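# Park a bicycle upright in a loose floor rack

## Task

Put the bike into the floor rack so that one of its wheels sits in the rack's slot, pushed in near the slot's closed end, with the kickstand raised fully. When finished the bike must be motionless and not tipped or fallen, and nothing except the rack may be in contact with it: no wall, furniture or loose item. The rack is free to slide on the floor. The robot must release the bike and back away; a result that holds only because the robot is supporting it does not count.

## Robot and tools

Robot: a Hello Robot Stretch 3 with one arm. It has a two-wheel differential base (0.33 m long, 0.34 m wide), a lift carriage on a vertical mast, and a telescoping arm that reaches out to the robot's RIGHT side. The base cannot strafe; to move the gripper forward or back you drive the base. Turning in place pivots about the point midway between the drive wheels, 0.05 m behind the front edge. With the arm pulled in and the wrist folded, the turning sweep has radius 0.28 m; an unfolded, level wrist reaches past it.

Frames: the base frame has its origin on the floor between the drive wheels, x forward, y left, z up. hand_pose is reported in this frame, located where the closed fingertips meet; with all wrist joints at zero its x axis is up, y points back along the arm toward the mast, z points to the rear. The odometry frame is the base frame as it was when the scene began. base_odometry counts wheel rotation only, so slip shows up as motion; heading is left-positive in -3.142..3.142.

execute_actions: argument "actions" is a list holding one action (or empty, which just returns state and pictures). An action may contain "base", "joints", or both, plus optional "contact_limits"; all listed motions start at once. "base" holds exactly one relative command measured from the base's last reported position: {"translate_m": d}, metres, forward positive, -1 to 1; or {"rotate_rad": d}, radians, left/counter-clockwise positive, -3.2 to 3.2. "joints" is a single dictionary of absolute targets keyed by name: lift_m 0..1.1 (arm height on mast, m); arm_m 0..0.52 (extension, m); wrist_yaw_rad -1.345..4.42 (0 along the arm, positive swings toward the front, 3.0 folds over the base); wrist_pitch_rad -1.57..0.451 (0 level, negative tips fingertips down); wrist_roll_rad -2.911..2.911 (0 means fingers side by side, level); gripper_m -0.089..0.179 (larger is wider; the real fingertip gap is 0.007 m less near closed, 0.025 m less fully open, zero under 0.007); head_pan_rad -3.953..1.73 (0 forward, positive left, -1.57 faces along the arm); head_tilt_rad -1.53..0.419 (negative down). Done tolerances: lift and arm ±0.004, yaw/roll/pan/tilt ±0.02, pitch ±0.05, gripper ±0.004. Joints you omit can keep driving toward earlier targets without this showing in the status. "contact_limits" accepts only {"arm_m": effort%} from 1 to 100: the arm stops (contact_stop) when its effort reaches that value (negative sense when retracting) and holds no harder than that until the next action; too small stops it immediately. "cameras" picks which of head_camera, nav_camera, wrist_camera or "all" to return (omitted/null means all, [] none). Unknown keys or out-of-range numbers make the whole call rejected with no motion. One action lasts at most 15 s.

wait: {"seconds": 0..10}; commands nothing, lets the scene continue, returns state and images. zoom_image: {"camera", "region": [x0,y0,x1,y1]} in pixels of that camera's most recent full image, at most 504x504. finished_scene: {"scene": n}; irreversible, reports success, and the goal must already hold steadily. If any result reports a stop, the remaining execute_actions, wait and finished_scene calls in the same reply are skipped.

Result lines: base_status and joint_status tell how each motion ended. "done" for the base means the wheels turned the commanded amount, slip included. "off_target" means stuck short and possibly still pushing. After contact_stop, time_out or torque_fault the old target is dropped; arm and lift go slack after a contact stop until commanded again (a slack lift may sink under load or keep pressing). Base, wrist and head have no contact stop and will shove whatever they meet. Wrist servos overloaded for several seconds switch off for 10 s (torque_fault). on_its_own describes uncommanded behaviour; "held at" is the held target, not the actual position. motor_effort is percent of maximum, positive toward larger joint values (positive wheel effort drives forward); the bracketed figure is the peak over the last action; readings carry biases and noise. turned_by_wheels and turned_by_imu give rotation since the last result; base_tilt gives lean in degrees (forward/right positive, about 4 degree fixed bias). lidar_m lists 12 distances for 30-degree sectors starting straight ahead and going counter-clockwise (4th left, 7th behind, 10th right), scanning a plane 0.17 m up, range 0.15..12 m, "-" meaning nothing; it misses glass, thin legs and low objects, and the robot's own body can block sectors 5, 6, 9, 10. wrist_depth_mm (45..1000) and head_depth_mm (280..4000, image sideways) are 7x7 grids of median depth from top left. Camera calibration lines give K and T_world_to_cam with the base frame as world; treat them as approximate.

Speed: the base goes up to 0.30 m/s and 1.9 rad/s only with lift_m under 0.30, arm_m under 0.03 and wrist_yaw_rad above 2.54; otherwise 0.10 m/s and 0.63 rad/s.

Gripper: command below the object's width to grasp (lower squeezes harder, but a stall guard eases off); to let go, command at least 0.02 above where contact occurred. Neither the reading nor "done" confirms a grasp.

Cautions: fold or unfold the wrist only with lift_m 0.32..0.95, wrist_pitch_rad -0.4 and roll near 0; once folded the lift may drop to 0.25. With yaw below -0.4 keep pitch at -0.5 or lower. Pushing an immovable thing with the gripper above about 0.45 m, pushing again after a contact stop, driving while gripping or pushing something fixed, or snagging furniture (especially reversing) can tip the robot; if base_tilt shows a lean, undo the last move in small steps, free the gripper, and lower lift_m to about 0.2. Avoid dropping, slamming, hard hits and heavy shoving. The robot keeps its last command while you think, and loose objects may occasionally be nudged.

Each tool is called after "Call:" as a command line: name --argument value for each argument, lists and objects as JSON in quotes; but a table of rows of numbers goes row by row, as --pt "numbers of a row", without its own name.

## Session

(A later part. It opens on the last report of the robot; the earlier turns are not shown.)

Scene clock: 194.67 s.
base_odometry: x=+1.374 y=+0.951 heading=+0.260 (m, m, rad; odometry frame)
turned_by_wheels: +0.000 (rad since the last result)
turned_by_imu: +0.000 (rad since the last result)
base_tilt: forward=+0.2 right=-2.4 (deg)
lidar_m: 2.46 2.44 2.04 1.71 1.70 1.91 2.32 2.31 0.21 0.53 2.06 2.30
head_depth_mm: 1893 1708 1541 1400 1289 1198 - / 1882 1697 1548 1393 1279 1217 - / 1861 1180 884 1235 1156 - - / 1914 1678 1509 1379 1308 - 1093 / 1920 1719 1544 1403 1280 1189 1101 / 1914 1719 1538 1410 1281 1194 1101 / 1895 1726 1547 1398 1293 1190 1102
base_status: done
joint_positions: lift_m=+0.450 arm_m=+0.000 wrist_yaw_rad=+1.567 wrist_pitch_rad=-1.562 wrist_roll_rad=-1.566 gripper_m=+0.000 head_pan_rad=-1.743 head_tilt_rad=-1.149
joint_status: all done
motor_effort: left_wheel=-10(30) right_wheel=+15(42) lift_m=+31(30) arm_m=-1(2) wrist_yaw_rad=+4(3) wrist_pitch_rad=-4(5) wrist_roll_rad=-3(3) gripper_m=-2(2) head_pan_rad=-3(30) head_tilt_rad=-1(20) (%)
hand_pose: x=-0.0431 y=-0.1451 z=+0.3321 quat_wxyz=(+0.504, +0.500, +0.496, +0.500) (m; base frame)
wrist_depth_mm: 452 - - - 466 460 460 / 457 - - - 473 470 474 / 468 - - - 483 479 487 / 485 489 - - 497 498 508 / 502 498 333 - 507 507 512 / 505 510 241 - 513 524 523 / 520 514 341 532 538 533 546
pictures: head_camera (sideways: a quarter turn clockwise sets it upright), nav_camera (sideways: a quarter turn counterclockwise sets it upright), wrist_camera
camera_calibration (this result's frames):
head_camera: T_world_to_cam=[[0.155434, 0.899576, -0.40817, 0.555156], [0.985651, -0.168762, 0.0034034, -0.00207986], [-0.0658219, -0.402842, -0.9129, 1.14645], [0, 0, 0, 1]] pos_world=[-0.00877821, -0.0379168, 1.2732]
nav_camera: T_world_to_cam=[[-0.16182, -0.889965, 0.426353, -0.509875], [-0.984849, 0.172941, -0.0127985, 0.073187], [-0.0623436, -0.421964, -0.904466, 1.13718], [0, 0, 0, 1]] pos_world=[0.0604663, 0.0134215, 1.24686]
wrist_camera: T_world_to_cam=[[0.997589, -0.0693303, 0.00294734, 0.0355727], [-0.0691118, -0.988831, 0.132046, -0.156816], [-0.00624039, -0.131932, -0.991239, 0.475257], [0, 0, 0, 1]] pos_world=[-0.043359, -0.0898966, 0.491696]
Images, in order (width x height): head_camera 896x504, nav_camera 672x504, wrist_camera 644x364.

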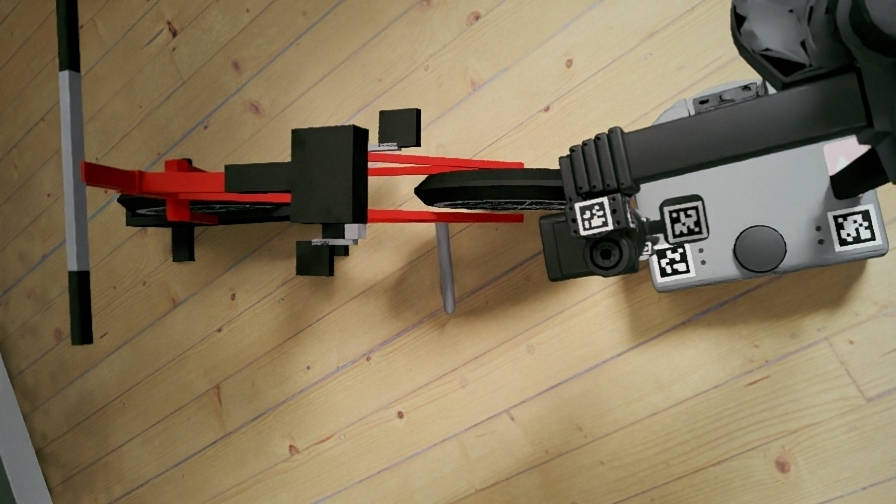

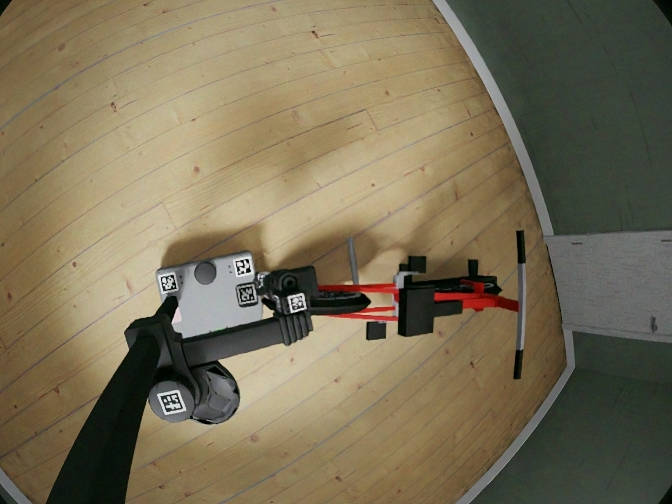

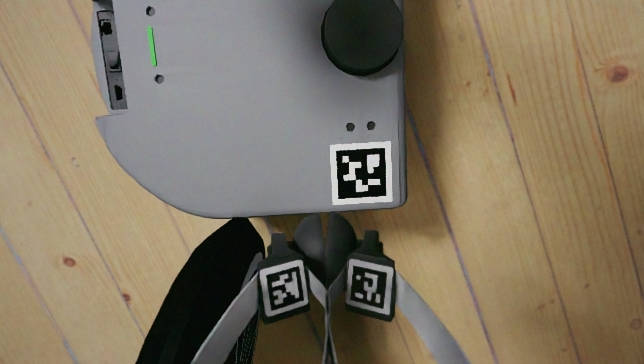

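Call:
execute_actions --actions '[{"base": {"translate_m": 0.025}, "joints": {"lift_m": 0.30, "arm_m": 0.27}, "contact_limits": {"arm_m": 20}}]'

Scene clock: 199.30 s.
base_odometry: x=+1.398 y=+0.957 heading=+0.260 (m, m, rad; odometry frame)
turned_by_wheels: +0.000 (rad since the last result)
turned_by_imu: +0.000 (rad since the last result)
base_tilt: forward=+0.1 right=-2.3 (deg)
lidar_m: 2.42 2.42 2.05 1.71 1.71 1.92 2.35 2.34 0.22 0.54 2.05 2.31
head_depth_mm: 1894 1698 1530 1401 1288 1202 - / 1900 1710 1515 1388 1284 1206 - / 1849 1180 897 1199 1190 - - / 1920 1714 1522 - 1283 - 1090 / 1898 1722 1542 1401 1280 1178 1102 / 1935 1716 1550 1410 1286 1190 1100 / 1897 1713 1552 1405 1277 1190 1098
base_status: done
joint_positions: lift_m=+0.300 arm_m=+0.270 wrist_yaw_rad=+1.567 wrist_pitch_rad=-1.562 wrist_roll_rad=-1.566 gripper_m=+0.000 head_pan_rad=-1.743 head_tilt_rad=-1.149
joint_status: all done
motor_effort: left_wheel=-4(10) right_wheel=+8(25) lift_m=+23(27) arm_m=+3(4) wrist_yaw_rad=+2(3) wrist_pitch_rad=-4(4) wrist_roll_rad=-2(3) gripper_m=-2(2) head_pan_rad=-3(2) head_tilt_rad=-1(1) (%)
contact_limits: arm_m 20 (drawing in: default 19, maximum 31; extending or still: default 27, maximum 44)
hand_pose: x=-0.0431 y=-0.4146 z=+0.1824 quat_wxyz=(+0.504, +0.500, +0.496, +0.500) (m; base frame)
wrist_depth_mm: 156 215 318 316 321 323 321 / 162 224 326 327 328 329 330 / 161 233 329 335 334 335 339 / 138 246 338 341 341 345 346 / 144 256 346 347 351 353 356 / 146 271 357 - 361 361 359 / 150 363 366 370 368 372 370
pictures: head_camera (sideways: a quarter turn clockwise sets it upright), nav_camera (sideways: a quarter turn counterclockwise sets it upright), wrist_camera
camera_calibration (this result's frames):
head_camera: T_world_to_cam=[[0.155437, 0.899576, -0.40817, 0.555156], [0.98565, -0.168765, 0.0034034, -0.00207986], [-0.0658232, -0.402842, -0.9129, 1.14645], [0, 0, 0, 1]] pos_world=[-0.00877834, -0.0379167, 1.2732]
nav_camera: T_world_to_cam=[[-0.161823, -0.889964, 0.426353, -0.509875], [-0.984848, 0.172944, -0.0127985, 0.073187], [-0.062345, -0.421964, -0.904466, 1.13718], [0, 0, 0, 1]] pos_world=[0.0604663, 0.0134213, 1.24686]
wrist_camera: T_world_to_cam=[[0.99766, -0.0683134, 0.0029463, 0.0177534], [-0.0681036, -0.988901, 0.132049, -0.403545], [-0.00610713, -0.131941, -0.991239, 0.291356], [0, 0, 0, 1]] pos_world=[-0.0434153, -0.359411, 0.342039]
Images, in order (width x height): head_camera 896x504, nav_camera 672x504, wrist_camera 644x364.

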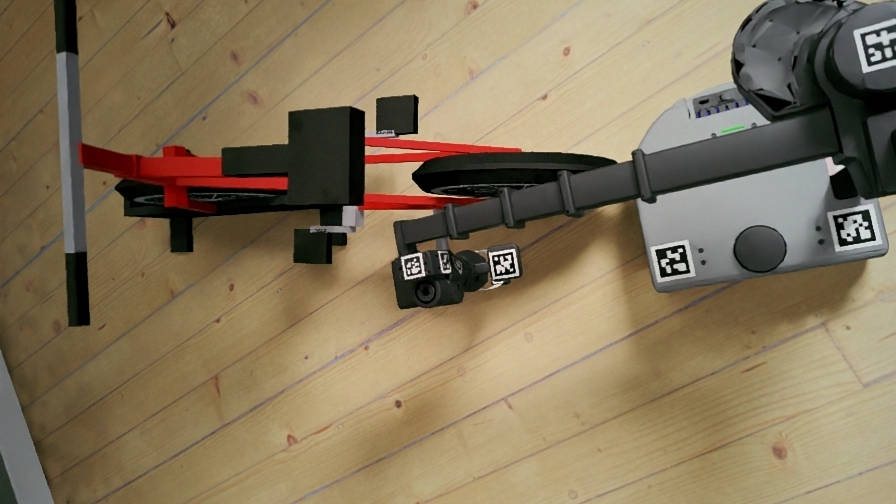

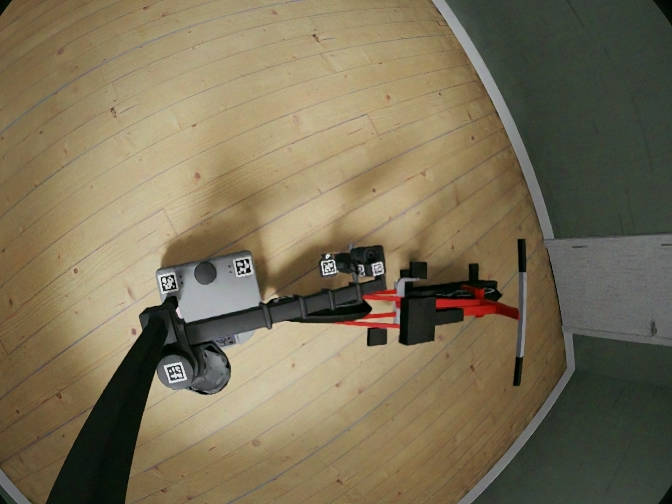

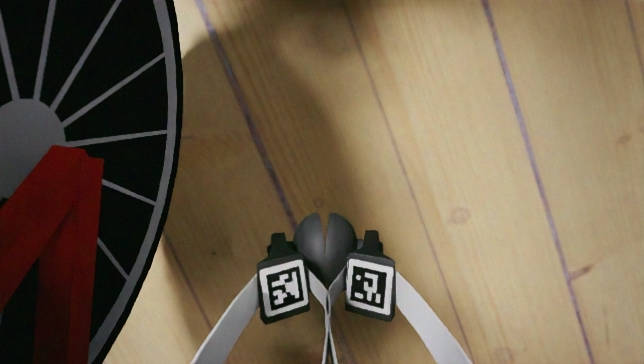

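Call:
execute_actions --actions '[{"joints": {"arm_m": 0.475}, "contact_limits": {"arm_m": 12}}]'

Scene clock: 202.10 s.
base_odometry: x=+1.398 y=+0.957 heading=+0.260 (m, m, rad; odometry frame)
turned_by_wheels: +0.000 (rad since the last result)
turned_by_imu: +0.000 (rad since the last result)
base_tilt: forward=+0.1 right=-2.3 (deg)
lidar_m: 2.43 2.42 2.05 1.71 1.71 1.92 2.34 2.34 0.22 0.54 2.06 2.30
head_depth_mm: 1885 1706 1532 1391 1286 1201 - / 1884 1701 1511 1390 1279 1220 - / 1853 1182 900 1192 1246 - - / 1909 1717 1525 1376 1286 - 1087 / 1935 1713 1557 1399 1286 1185 1104 / 1922 1717 1526 1400 1299 1192 1109 / 1880 1718 1542 1404 1286 1194 1102
base_status: not commanded
joint_positions: lift_m=+0.300 arm_m=+0.475 wrist_yaw_rad=+1.567 wrist_pitch_rad=-1.562 wrist_roll_rad=-1.566 gripper_m=+0.000 head_pan_rad=-1.743 head_tilt_rad=-1.149
joint_status: all done
motor_effort: left_wheel=-4(4) right_wheel=+8(8) lift_m=+23(23) arm_m=+3(5) wrist_yaw_rad=+2(2) wrist_pitch_rad=-4(4) wrist_roll_rad=-2(2) gripper_m=-2(2) head_pan_rad=-3(3) head_tilt_rad=-1(1) (%)
contact_limits: arm_m 12 (drawing in: default 19, maximum 31; extending or still: default 27, maximum 44)
hand_pose: x=-0.0431 y=-0.6196 z=+0.1824 quat_wxyz=(+0.504, +0.500, +0.496, +0.500) (m; base frame)
wrist_depth_mm: 200 314 316 319 317 322 323 / 150 163 321 321 328 326 331 / 328 328 206 249 335 335 337 / 338 337 339 340 342 343 341 / 342 343 344 343 347 354 354 / 352 354 357 - 359 356 362 / 360 368 365 363 367 366 374
pictures: head_camera (sideways: a quarter turn clockwise sets it upright), nav_camera (sideways: a quarter turn counterclockwise sets it upright), wrist_camera
camera_calibration (this result's frames):
head_camera: T_world_to_cam=[[0.155436, 0.899576, -0.40817, 0.555156], [0.98565, -0.168765, 0.0034034, -0.00207986], [-0.0658232, -0.402842, -0.9129, 1.14645], [0, 0, 0, 1]] pos_world=[-0.00877833, -0.0379167, 1.2732]
nav_camera: T_world_to_cam=[[-0.161823, -0.889964, 0.426353, -0.509875], [-0.984848, 0.172944, -0.0127985, 0.073187], [-0.062345, -0.421964, -0.904466, 1.13718], [0, 0, 0, 1]] pos_world=[0.0604663, 0.0134213, 1.24686]
wrist_camera: T_world_to_cam=[[0.99766, -0.0683122, 0.00294606, 0.00374989], [-0.0681024, -0.988901, 0.132049, -0.606271], [-0.00610721, -0.131941, -0.991239, 0.264308], [0, 0, 0, 1]] pos_world=[-0.0434154, -0.564413, 0.342039]
Images, in order (width x height): head_camera 896x504, nav_camera 672x504, wrist_camera 644x364.

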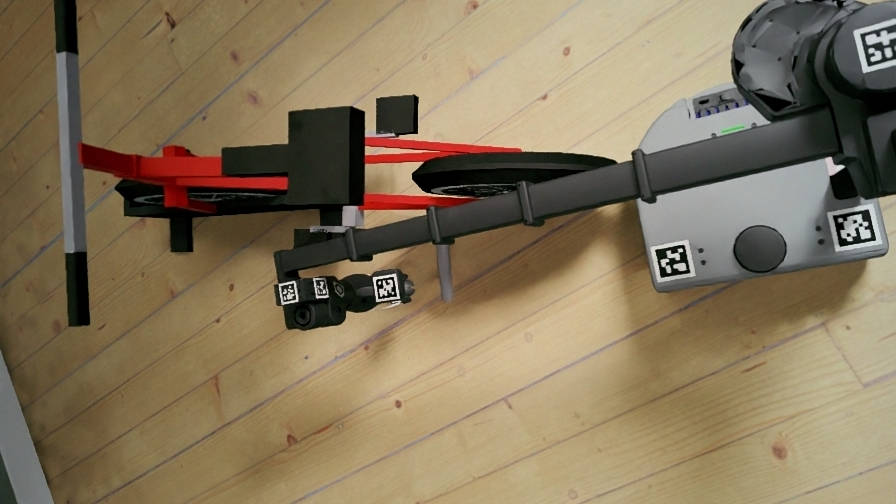

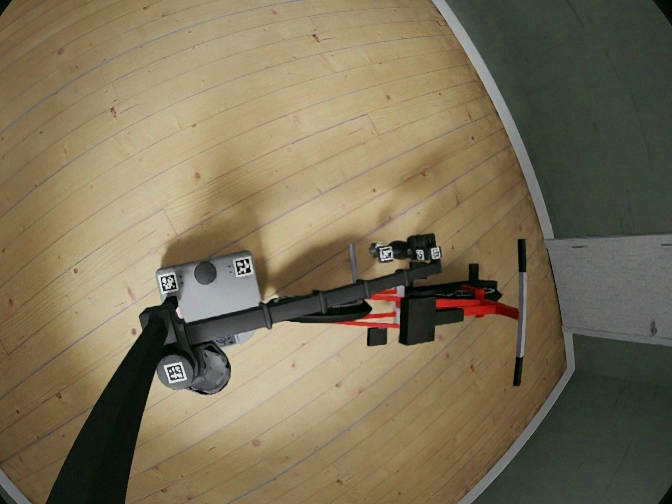

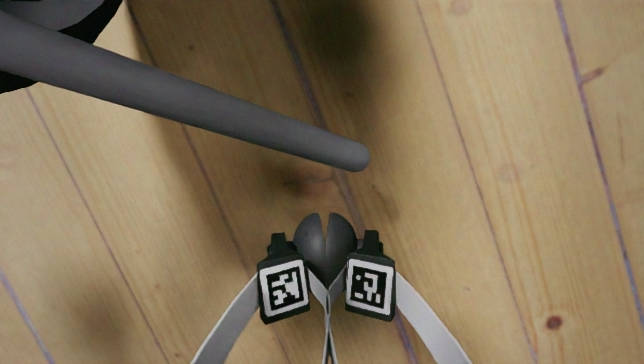

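Call:
execute_actions --actions '[{"joints": {"lift_m": 0.19, "gripper_m": 0.03}}]'

Scene clock: 204.47 s.
base_odometry: x=+1.398 y=+0.957 heading=+0.260 (m, m, rad; odometry frame)
turned_by_wheels: +0.000 (rad since the last result)
turned_by_imu: +0.000 (rad since the last result)
base_tilt: forward=+0.1 right=-2.3 (deg)
lidar_m: 2.43 2.42 2.05 1.71 1.70 1.92 2.35 2.33 0.22 0.54 2.04 2.31
head_depth_mm: 1873 1707 1530 1395 1286 1191 1092 / 1877 1718 1519 1387 1289 1210 - / 1860 1186 898 1180 1065 - - / 1924 1712 1551 1377 1286 - 1087 / 1918 1716 1583 1398 1291 1183 1103 / 1936 1709 1533 1398 1297 1186 1104 / 1902 1725 1546 1406 1291 1186 1112
base_status: not commanded
joint_positions: lift_m=+0.190 arm_m=+0.475 wrist_yaw_rad=+1.567 wrist_pitch_rad=-1.562 wrist_roll_rad=-1.566 gripper_m=+0.030 head_pan_rad=-1.743 head_tilt_rad=-1.149
joint_status: all done
motor_effort: left_wheel=-4(4) right_wheel=+8(8) lift_m=+23(23) arm_m=+3(3) wrist_yaw_rad=+2(2) wrist_pitch_rad=-5(4) wrist_roll_rad=-2(2) gripper_m=+0(83) head_pan_rad=-3(2) head_tilt_rad=-1(1) (%)
hand_pose: x=-0.0431 y=-0.6196 z=+0.0724 quat_wxyz=(+0.504, +0.500, +0.496, +0.500) (m; base frame)
wrist_depth_mm: 210 213 214 214 215 215 218 / - 86 217 219 220 223 222 / 222 91 101 132 225 227 226 / 226 227 230 134 230 231 233 / 232 231 233 236 237 237 237 / 236 238 238 241 240 243 242 / 243 243 245 246 249 247 250
pictures: head_camera (sideways: a quarter turn clockwise sets it upright), nav_camera (sideways: a quarter turn counterclockwise sets it upright), wrist_camera
camera_calibration (this result's frames):
head_camera: T_world_to_cam=[[0.155436, 0.899576, -0.40817, 0.555156], [0.98565, -0.168765, 0.0034034, -0.00207986], [-0.0658232, -0.402842, -0.9129, 1.14645], [0, 0, 0, 1]] pos_world=[-0.00877833, -0.0379167, 1.2732]
nav_camera: T_world_to_cam=[[-0.161823, -0.889964, 0.426353, -0.509875], [-0.984848, 0.172944, -0.0127985, 0.073187], [-0.062345, -0.421964, -0.904466, 1.13718], [0, 0, 0, 1]] pos_world=[0.0604663, 0.0134213, 1.24686]
wrist_camera: T_world_to_cam=[[0.99766, -0.0683117, 0.00294642, 0.00407408], [-0.068102, -0.988901, 0.132049, -0.591746], [-0.00610679, -0.131941, -0.991239, 0.155269], [0, 0, 0, 1]] pos_world=[-0.0434154, -0.564414, 0.232036]
Images, in order (width x height): head_camera 896x504, nav_camera 672x504, wrist_camera 644x364.

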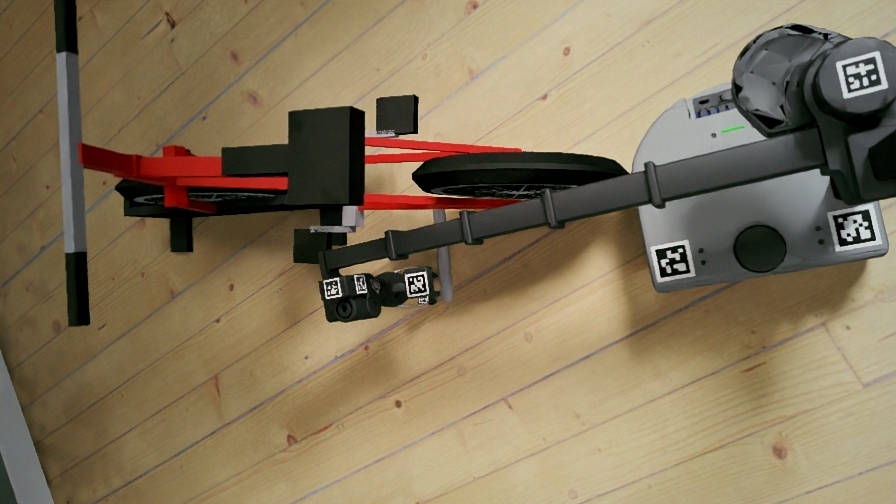

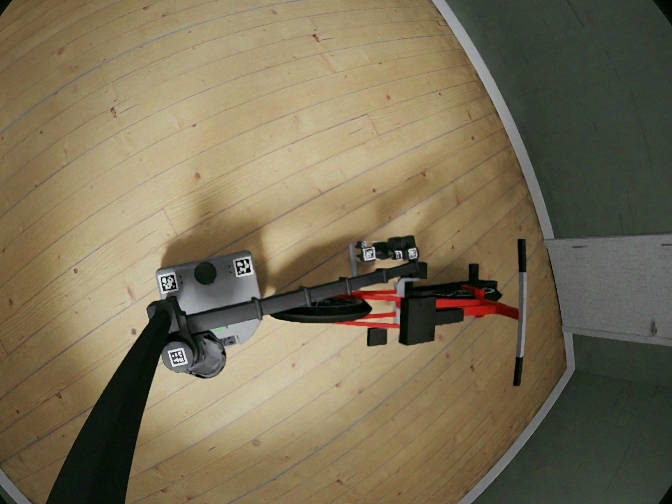

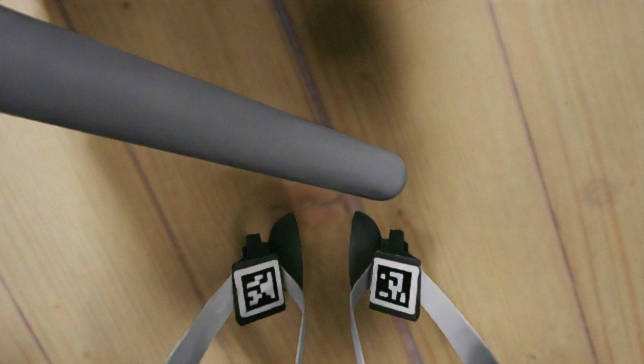

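Call:
execute_actions --actions '[{"joints": {"arm_m": 0.36}, "contact_limits": {"arm_m": 25}}]'

Scene clock: 206.60 s.
base_odometry: x=+1.398 y=+0.957 heading=+0.260 (m, m, rad; odometry frame)
turned_by_wheels: +0.000 (rad since the last result)
turned_by_imu: +0.000 (rad since the last result)
base_tilt: forward=+0.1 right=-2.3 (deg)
lidar_m: 2.43 2.42 2.05 1.71 1.71 1.92 2.35 2.33 0.22 0.51 2.05 2.30
head_depth_mm: 1876 1713 1533 1400 1281 1191 1090 / 1877 1712 1514 1378 1297 1213 - / 1866 1185 897 1177 1058 - - / 1930 1704 1534 1366 1287 - 1093 / 1918 1706 1556 1409 1293 1190 1105 / 1928 1732 1532 1399 1289 1184 1102 / 1894 1714 1547 1407 1287 1188 1104
base_status: not commanded
joint_positions: lift_m=+0.190 arm_m=+0.361 wrist_yaw_rad=+1.585 wrist_pitch_rad=-1.560 wrist_roll_rad=-1.591 gripper_m=+0.030 head_pan_rad=-1.743 head_tilt_rad=-1.149
joint_status: all done
on_its_own: wrist_yaw_rad is at rest, and its effort (-14) is outside its rest range (-12 to +12)
motor_effort: left_wheel=-2(7) right_wheel=+5(15) lift_m=+25(25) arm_m=-7(8) wrist_yaw_rad=-14(14) wrist_pitch_rad=-5(5) wrist_roll_rad=+10(12) gripper_m=+2(2) head_pan_rad=-2(3) head_tilt_rad=-1(0) (%)
contact_limits: arm_m 25 (drawing in: default 19, maximum 31; extending or still: default 27, maximum 44)
hand_pose: x=-0.0427 y=-0.5060 z=+0.0723 quat_wxyz=(+0.494, +0.489, +0.506, +0.511) (m; base frame)
wrist_depth_mm: 178 212 214 214 215 216 216 / 215 217 220 219 220 222 223 / 224 223 223 225 225 227 227 / 226 228 229 229 130 234 234 / 231 232 99 107 234 238 241 / 235 84 92 242 241 244 245 / - 83 248 248 251 249 251
pictures: head_camera (sideways: a quarter turn clockwise sets it upright), nav_camera (sideways: a quarter turn counterclockwise sets it upright), wrist_camera
camera_calibration (this result's frames):
head_camera: T_world_to_cam=[[0.155436, 0.899576, -0.40817, 0.555156], [0.98565, -0.168765, 0.0034034, -0.00207986], [-0.0658232, -0.402842, -0.9129, 1.14645], [0, 0, 0, 1]] pos_world=[-0.00877833, -0.0379167, 1.2732]
nav_camera: T_world_to_cam=[[-0.161823, -0.889964, 0.426353, -0.509875], [-0.984848, 0.172944, -0.0127985, 0.073187], [-0.062345, -0.421964, -0.904466, 1.13718], [0, 0, 0, 1]] pos_world=[0.0604663, 0.0134213, 1.24686]
wrist_camera: T_world_to_cam=[[0.999642, -0.0263569, 0.00461791, 0.032598], [-0.0267361, -0.990865, 0.132179, -0.478576], [0.00109191, -0.132255, -0.991215, 0.170277], [0, 0, 0, 1]] pos_world=[-0.0455675, -0.450826, 0.231888]
Images, in order (width x height): head_camera 896x504, nav_camera 672x504, wrist_camera 644x364.

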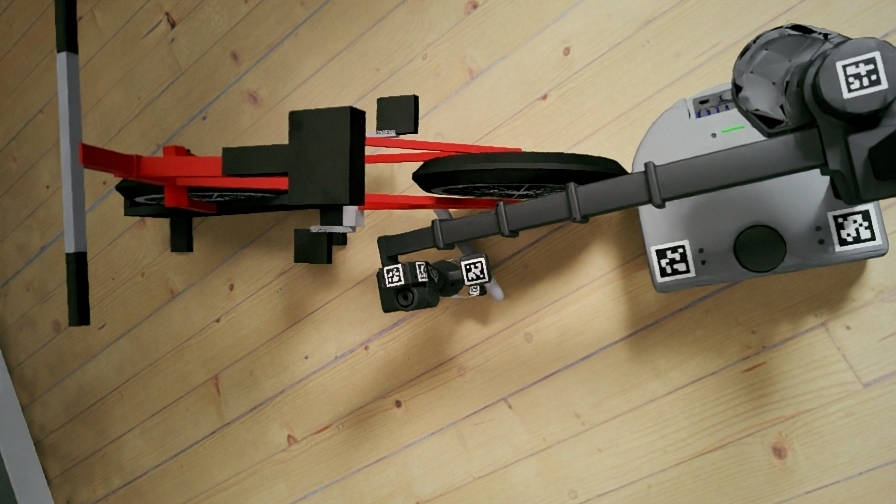

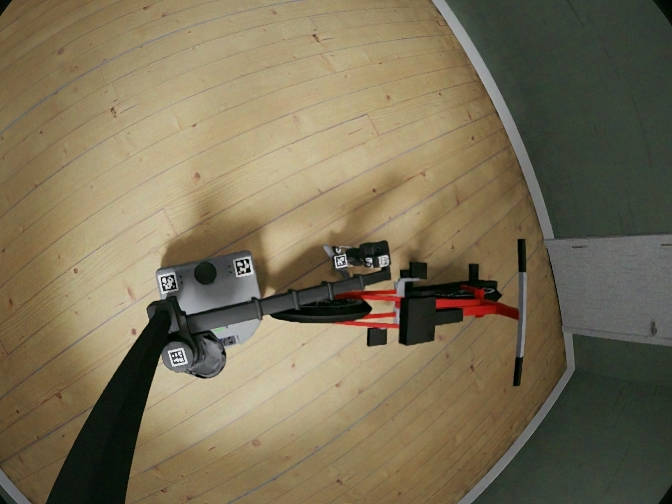

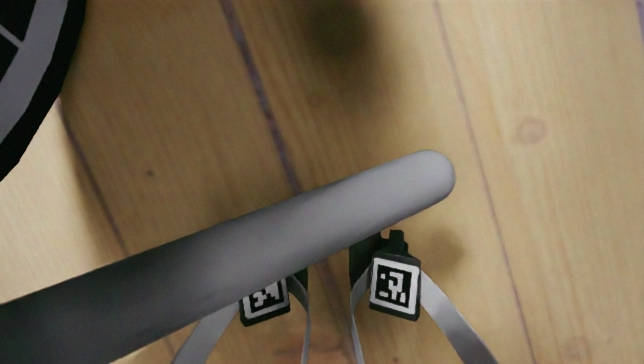

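Call:
execute_actions --actions '[{"joints": {"arm_m": 0.27, "lift_m": 0.21}, "contact_limits": {"arm_m": 25}}]'

Scene clock: 208.60 s.
base_odometry: x=+1.398 y=+0.957 heading=+0.260 (m, m, rad; odometry frame)
turned_by_wheels: +0.000 (rad since the last result)
turned_by_imu: +0.000 (rad since the last result)
base_tilt: forward=+0.1 right=-2.3 (deg)
lidar_m: 2.43 2.42 2.05 1.71 1.71 1.92 2.34 2.34 0.23 2.06 2.05 2.30
head_depth_mm: 1876 1704 1542 1399 1276 1192 1094 / 1879 1718 1502 1382 1290 1208 - / 1898 1195 896 1156 977 - - / 1853 1702 1527 1432 1287 - 1095 / 1912 1726 1546 1392 1283 1182 1103 / 1918 1701 1550 1409 1291 1191 1102 / 1913 1710 1539 1400 1282 1190 1109
base_status: not commanded
joint_positions: lift_m=+0.210 arm_m=+0.270 wrist_yaw_rad=+1.573 wrist_pitch_rad=-1.560 wrist_roll_rad=-1.574 gripper_m=+0.030 head_pan_rad=-1.743 head_tilt_rad=-1.149
joint_status: all done
motor_effort: left_wheel=-2(5) right_wheel=+3(11) lift_m=+29(33) arm_m=-2(7) wrist_yaw_rad=-2(13) wrist_pitch_rad=-5(9) wrist_roll_rad=+2(10) gripper_m=+0(2) head_pan_rad=-3(3) head_tilt_rad=-1(1) (%)
contact_limits: arm_m 25 (drawing in: default 19, maximum 31; extending or still: default 27, maximum 44)
hand_pose: x=-0.0426 y=-0.4152 z=+0.0921 quat_wxyz=(+0.501, +0.496, +0.499, +0.504) (m; base frame)
wrist_depth_mm: 157 229 231 232 235 235 236 / 163 236 237 239 239 241 241 / 168 240 243 243 245 249 247 / 174 246 248 249 250 252 253 / 181 253 253 254 256 257 260 / 188 260 260 263 262 265 267 / 200 265 266 270 268 271 273
pictures: head_camera (sideways: a quarter turn clockwise sets it upright), nav_camera (sideways: a quarter turn counterclockwise sets it upright), wrist_camera
camera_calibration (this result's frames):
head_camera: T_world_to_cam=[[0.155437, 0.899576, -0.40817, 0.555156], [0.98565, -0.168765, 0.0034034, -0.00207986], [-0.0658233, -0.402842, -0.9129, 1.14645], [0, 0, 0, 1]] pos_world=[-0.00877835, -0.0379167, 1.2732]
nav_camera: T_world_to_cam=[[-0.161823, -0.889964, 0.426353, -0.509875], [-0.984848, 0.172944, -0.0127985, 0.073187], [-0.0623451, -0.421964, -0.904466, 1.13718], [0, 0, 0, 1]] pos_world=[0.0604663, 0.0134213, 1.24686]
wrist_camera: T_world_to_cam=[[0.998494, -0.0546575, 0.00465132, 0.0230869], [-0.0547928, -0.989732, 0.132015, -0.392013], [-0.00261203, -0.132071, -0.991237, 0.201817], [0, 0, 0, 1]] pos_world=[-0.0440045, -0.360072, 0.251692]
Images, in order (width x height): head_camera 896x504, nav_camera 672x504, wrist_camera 644x364.

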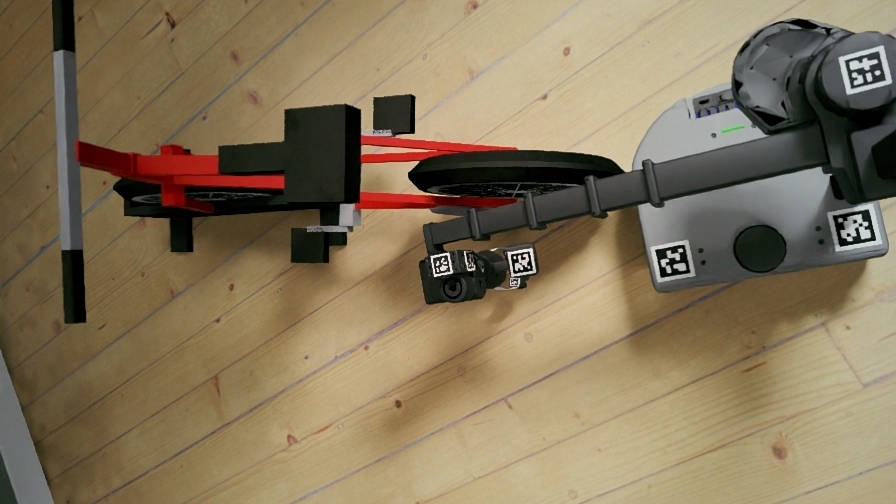

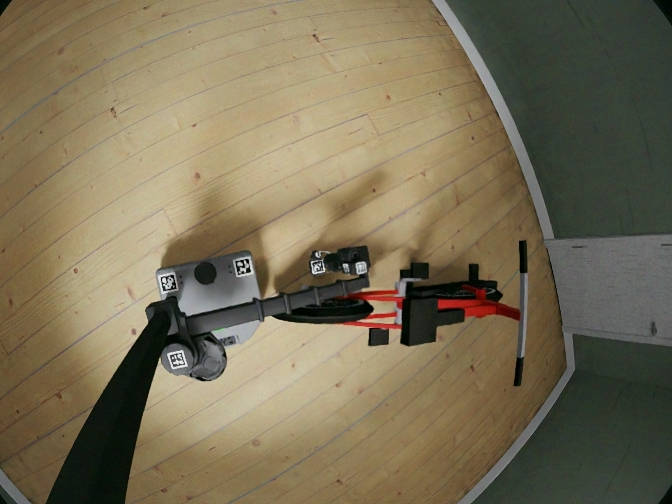

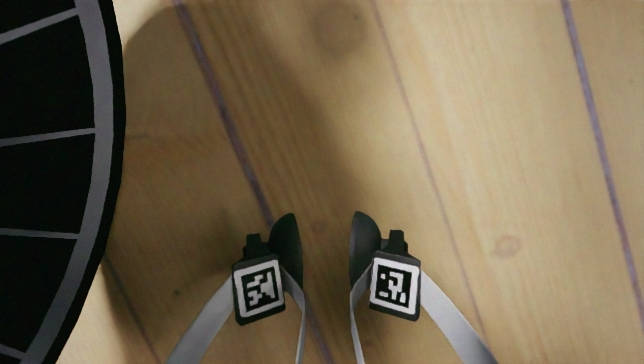

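Call:
execute_actions --actions '[{"joints": {"lift_m": 0.32, "wrist_pitch_rad": -0.2, "gripper_m": 0.0, "head_tilt_rad": -0.95}}]'

Call:
execute_actions --actions '[{"base": {"translate_m": -0.09}, "joints": {"arm_m": 0.29, "head_pan_rad": -1.70}, "contact_limits": {"arm_m": 10}}]'

Scene clock: 211.37 s.
base_odometry: x=+1.398 y=+0.957 heading=+0.260 (m, m, rad; odometry frame)
turned_by_wheels: +0.000 (rad since the last result)
turned_by_imu: +0.000 (rad since the last result)
base_tilt: forward=+0.1 right=-2.3 (deg)
lidar_m: 2.43 2.42 2.05 1.72 1.71 1.92 2.34 2.34 0.23 2.06 2.06 2.30
head_depth_mm: 2560 2184 1836 1576 1376 1229 1095 / 2441 2211 1846 1548 1359 1228 1130 / 2292 2202 1314 941 1050 916 - / 2182 2212 1843 1539 1337 1234 1154 / 2078 2205 1844 1574 1423 1234 1113 / 1947 2175 1837 1596 1403 1233 1107 / 1862 2121 1860 1590 1386 1230 1104
base_status: not commanded
joint_positions: lift_m=+0.320 arm_m=+0.270 wrist_yaw_rad=+1.573 wrist_pitch_rad=-0.222 wrist_roll_rad=-1.574 gripper_m=+0.000 head_pan_rad=-1.743 head_tilt_rad=-0.952
joint_status: all done
motor_effort: left_wheel=-2(2) right_wheel=+3(3) lift_m=+30(29) arm_m=-2(2) wrist_yaw_rad=-3(2) wrist_pitch_rad=+10(9) wrist_roll_rad=+2(2) gripper_m=-3(79) head_pan_rad=-2(3) head_tilt_rad=+1(22) (%)
hand_pose: x=+0.2233 y=-0.4145 z=+0.3787 quat_wxyz=(+0.702, +0.077, +0.080, +0.704) (m; base frame)
wrist_depth_mm: 402 542 845 - - - - / 408 542 846 - - - - / 406 541 851 - - - - / 409 542 839 - - - - / 405 548 838 - - - - / 415 544 773 - - - - / 411 550 896 - - - -
pictures: head_camera (sideways: a quarter turn clockwise sets it upright), nav_camera (sideways: a quarter turn counterclockwise sets it upright), wrist_camera
camera_calibration (this result's frames):
head_camera: T_world_to_cam=[[0.138698, 0.803556, -0.578845, 0.777584], [0.985754, -0.16817, 0.00274387, -0.00122264], [-0.0951395, -0.570979, -0.815433, 1.01996], [0, 0, 0, 1]] pos_world=[-0.00960553, -0.0426604, 1.28182]
nav_camera: T_world_to_cam=[[-0.144501, -0.7906, 0.595039, -0.729722], [-0.985282, 0.170458, -0.0127897, 0.0731815], [-0.0913176, -0.588129, -0.803595, 1.00625], [0, 0, 0, 1]] pos_world=[0.0585473, 0.002414, 1.24377]
wrist_camera: T_world_to_cam=[[0.225802, -0.0558042, 0.972574, -0.438279], [-0.138487, -0.990057, -0.0246549, -0.336601], [0.964279, -0.129122, -0.231285, -0.0157695], [0, 0, 0, 1]] pos_world=[0.0675554, -0.359749, 0.414312]
Images, in order (width x height): head_camera 896x504, nav_camera 672x504, wrist_camera 644x364.

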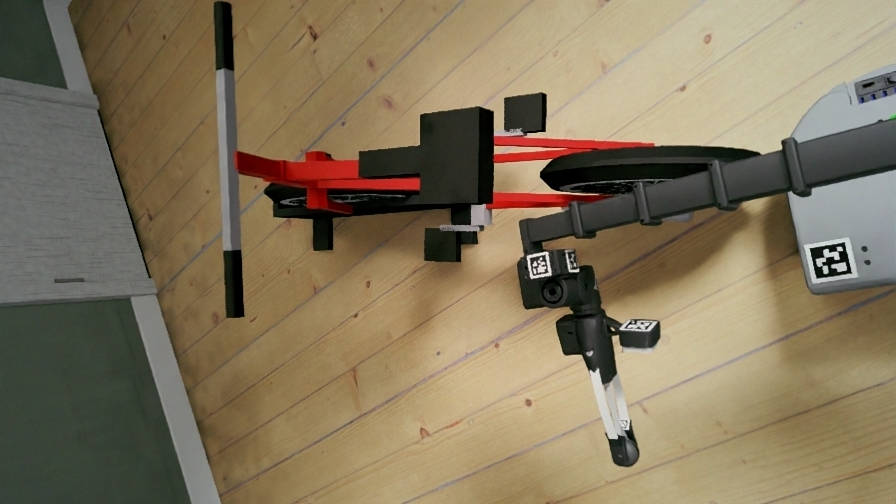

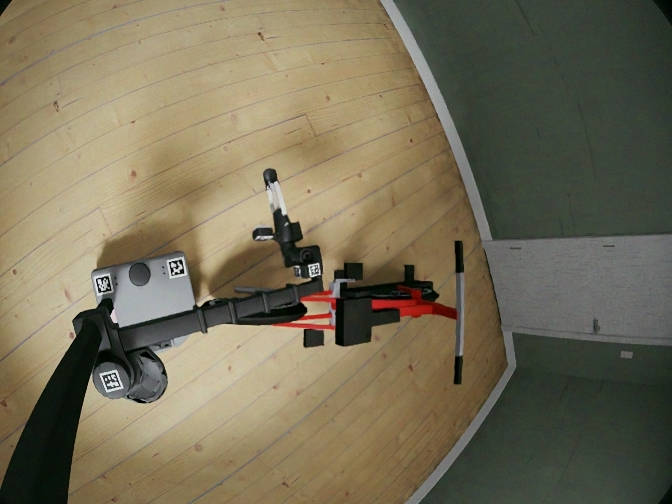

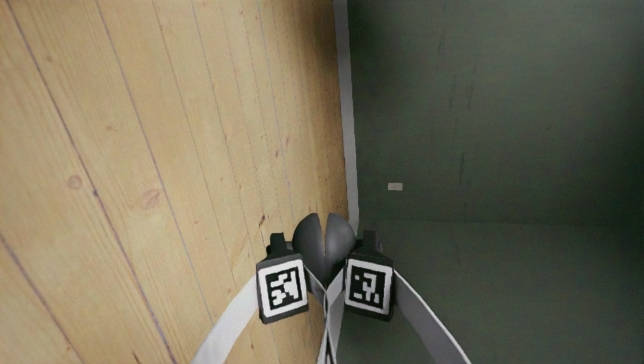

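Scene clock: 213.50 s.
base_odometry: x=+1.311 y=+0.934 heading=+0.260 (m, m, rad; odometry frame)
turned_by_wheels: +0.000 (rad since the last result)
turned_by_imu: +0.000 (rad since the last result)
base_tilt: forward=+0.1 right=-2.4 (deg)
lidar_m: 2.52 2.50 2.01 1.68 1.68 1.89 2.26 2.25 0.18 0.20 2.08 2.34
head_depth_mm: 2596 2196 1835 1572 1374 1229 1098 / 2448 2199 1824 1580 1354 1225 1133 / 2286 2211 1725 918 1315 1214 - / 2149 2233 1811 1413 1154 1189 1136 / 2065 2204 1846 1578 1437 1231 1104 / 1977 2168 1869 1584 1419 1230 1107 / 1863 2111 1860 1589 1381 1235 1109
base_status: done
joint_positions: lift_m=+0.320 arm_m=+0.290 wrist_yaw_rad=+1.573 wrist_pitch_rad=-0.222 wrist_roll_rad=-1.574 gripper_m=+0.000 head_pan_rad=-1.707 head_tilt_rad=-0.952
joint_status: all done
motor_effort: left_wheel=-2(7) right_wheel=+3(5) lift_m=+30(31) arm_m=+3(5) wrist_yaw_rad=-3(3) wrist_pitch_rad=+10(10) wrist_roll_rad=+2(2) gripper_m=-3(2) head_pan_rad=+3(9) head_tilt_rad=+2(1) (%)
contact_limits: arm_m 10 (drawing in: default 19, maximum 31; extending or still: default 27, maximum 44)
hand_pose: x=+0.2233 y=-0.4340 z=+0.3787 quat_wxyz=(+0.702, +0.077, +0.080, +0.704) (m; base frame)
wrist_depth_mm: 409 540 817 - - - - / 412 540 829 - - - - / 412 545 836 - - - - / 408 542 828 - - - - / 408 550 860 - - - - / 406 558 784 - - - - / 412 544 905 - - - -
pictures: head_camera (sideways: a quarter turn clockwise sets it upright), nav_camera (sideways: a quarter turn counterclockwise sets it upright), wrist_camera
camera_calibration (this result's frames):
head_camera: T_world_to_cam=[[0.109258, 0.808076, -0.578858, 0.777781], [0.991238, -0.132058, 0.00274381, -0.00125602], [-0.0742256, -0.574086, -0.815424, 1.01982], [0, 0, 0, 1]] pos_world=[-0.00803713, -0.0432058, 1.28182]
nav_camera: T_world_to_cam=[[-0.115531, -0.79534, 0.595052, -0.729915], [-0.99085, 0.134361, -0.0127897, 0.0732154], [-0.0697798, -0.591085, -0.803586, 1.00611], [0, 0, 0, 1]] pos_world=[0.058424, 0.00432684, 1.24377]
wrist_camera: T_world_to_cam=[[0.225788, -0.0558538, 0.972574, -0.439387], [-0.138704, -0.990027, -0.0246553, -0.355875], [0.964251, -0.129333, -0.231284, -0.018377], [0, 0, 0, 1]] pos_world=[0.0675676, -0.379244, 0.414312]
Images, in order (width x height): head_camera 896x504, nav_camera 672x504, wrist_camera 644x364.

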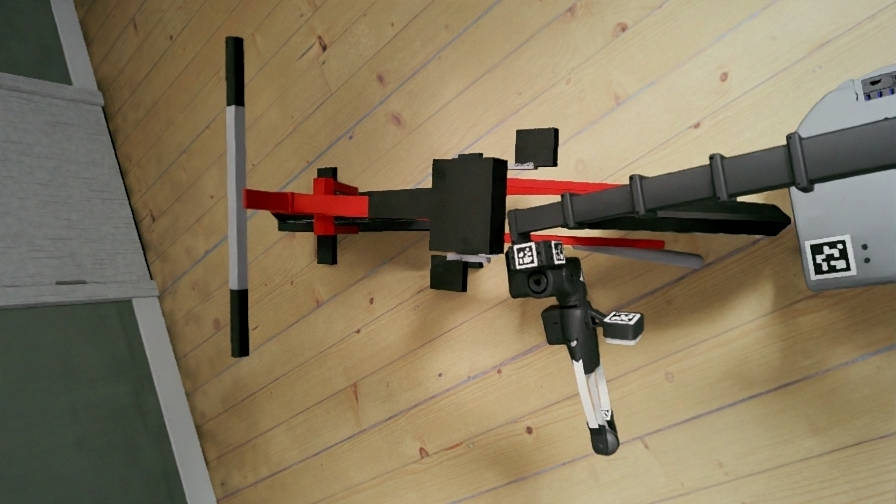

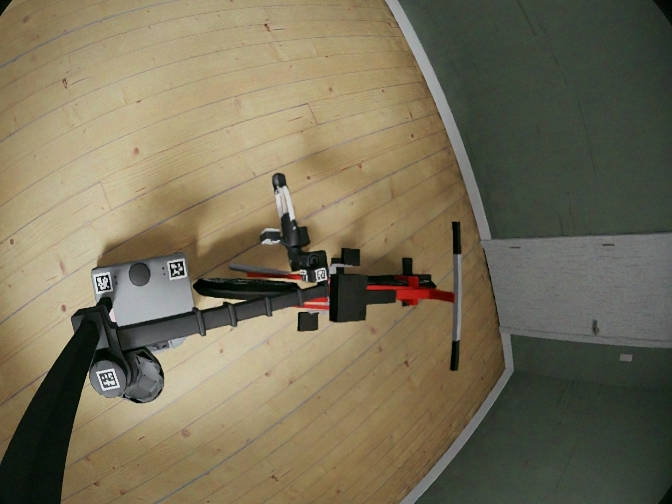

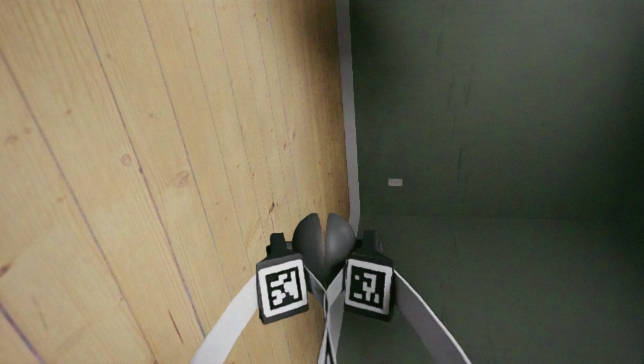

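Call:
zoom_image --camera "head_camera" --region '[410, 130, 730, 310]'

Region (410, 130, 730, 310) of head_camera's 896x504 image, scaled by 1.575, with more detail than that image has; it fills the top 284 rows of this view, and the rest is white.

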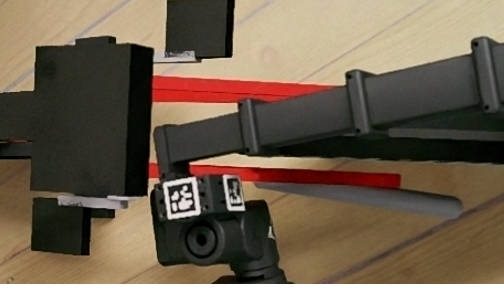

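Call:
execute_actions --actions '[{"joints": {"arm_m": 0.395}, "contact_limits": {"arm_m": 13}}]'

Scene clock: 215.73 s.
base_odometry: x=+1.311 y=+0.934 heading=+0.260 (m, m, rad; odometry frame)
turned_by_wheels: +0.000 (rad since the last result)
turned_by_imu: +0.000 (rad since the last result)
base_tilt: forward=+0.1 right=-2.3 (deg)
lidar_m: 2.52 2.50 2.01 1.68 1.68 1.89 2.26 2.25 0.27 0.28 2.08 2.34
head_depth_mm: 2557 2172 1846 1580 1380 1224 1099 / 2418 2198 1833 1572 1379 1223 1139 / 2305 2230 1763 1266 1359 1208 - / 2151 2209 1802 967 1358 1195 1162 / 2065 2241 1870 1623 1366 1229 1107 / 1961 2168 1850 1583 1364 1236 1108 / 1858 2081 1856 1582 1383 1225 1111
base_status: not commanded
joint_positions: lift_m=+0.320 arm_m=+0.394 wrist_yaw_rad=+1.572 wrist_pitch_rad=-0.221 wrist_roll_rad=-1.574 gripper_m=+0.000 head_pan_rad=-1.707 head_tilt_rad=-0.951
joint_status: all done
motor_effort: left_wheel=-9(14) right_wheel=+9(15) lift_m=+31(31) arm_m=+8(12) wrist_yaw_rad=-1(3) wrist_pitch_rad=+10(10) wrist_roll_rad=+2(2) gripper_m=-2(2) head_pan_rad=+3(3) head_tilt_rad=+1(2) (%)
contact_limits: arm_m 13 (drawing in: default 19, maximum 31; extending or still: default 27, maximum 44)
hand_pose: x=+0.2233 y=-0.5387 z=+0.3789 quat_wxyz=(+0.702, +0.077, +0.080, +0.703) (m; base frame)
wrist_depth_mm: 410 549 839 - - - - / 408 544 846 - - - - / 404 537 837 - - - - / 409 546 851 - - - - / 409 533 854 - - - - / 409 535 787 - - - - / 413 526 936 - - - -
pictures: head_camera (sideways: a quarter turn clockwise sets it upright), nav_camera (sideways: a quarter turn counterclockwise sets it upright), wrist_camera
camera_calibration (this result's frames):
head_camera: T_world_to_cam=[[0.109085, 0.807522, -0.579663, 0.778831], [0.991254, -0.131938, 0.00274021, -0.00125143], [-0.074267, -0.574892, -0.814852, 1.01908], [0, 0, 0, 1]] pos_world=[-0.00803471, -0.0432271, 1.28186]
nav_camera: T_world_to_cam=[[-0.115357, -0.794771, 0.595845, -0.730951], [-0.990867, 0.134232, -0.0127884, 0.0732138], [-0.0698176, -0.591879, -0.802997, 1.00534], [0, 0, 0, 1]] pos_world=[0.0584157, 0.00427613, 1.24376]
wrist_camera: T_world_to_cam=[[0.225241, -0.0561599, 0.972683, -0.445446], [-0.14005, -0.989836, -0.0247192, -0.459123], [0.964185, -0.130657, -0.230817, -0.0328078], [0, 0, 0, 1]] pos_world=[0.067665, -0.483759, 0.414356]
Images, in order (width x height): head_camera 896x504, nav_camera 672x504, wrist_camera 644x364.

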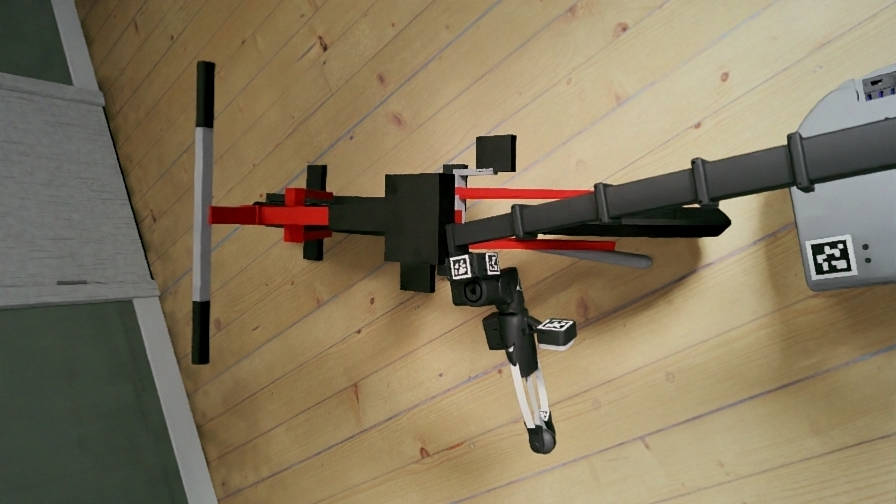

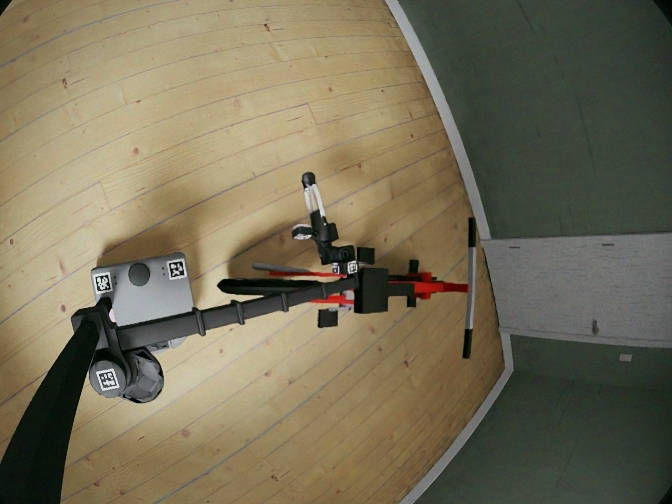

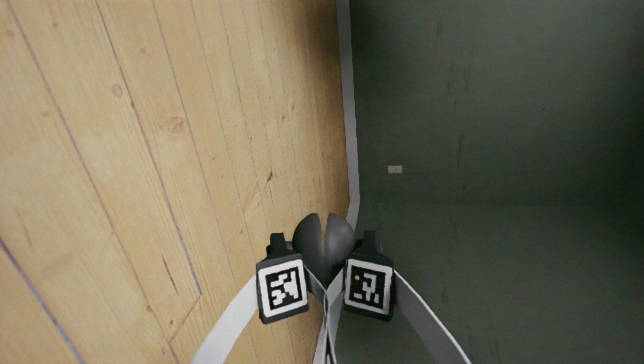

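Call:
zoom_image --camera "head_camera" --region '[200, 140, 400, 290]'

Region (200, 140, 400, 290) of head_camera's 896x504 image, scaled by 2.520, with more detail than that image has; it fills the top 378 rows of this view, and the rest is white.

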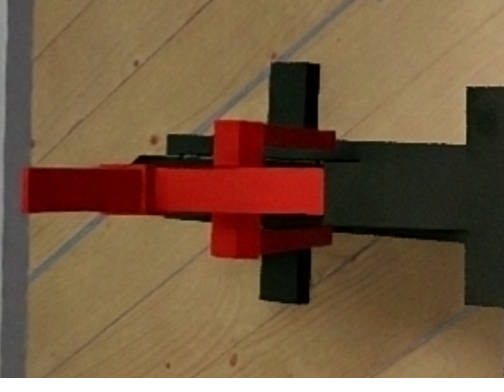

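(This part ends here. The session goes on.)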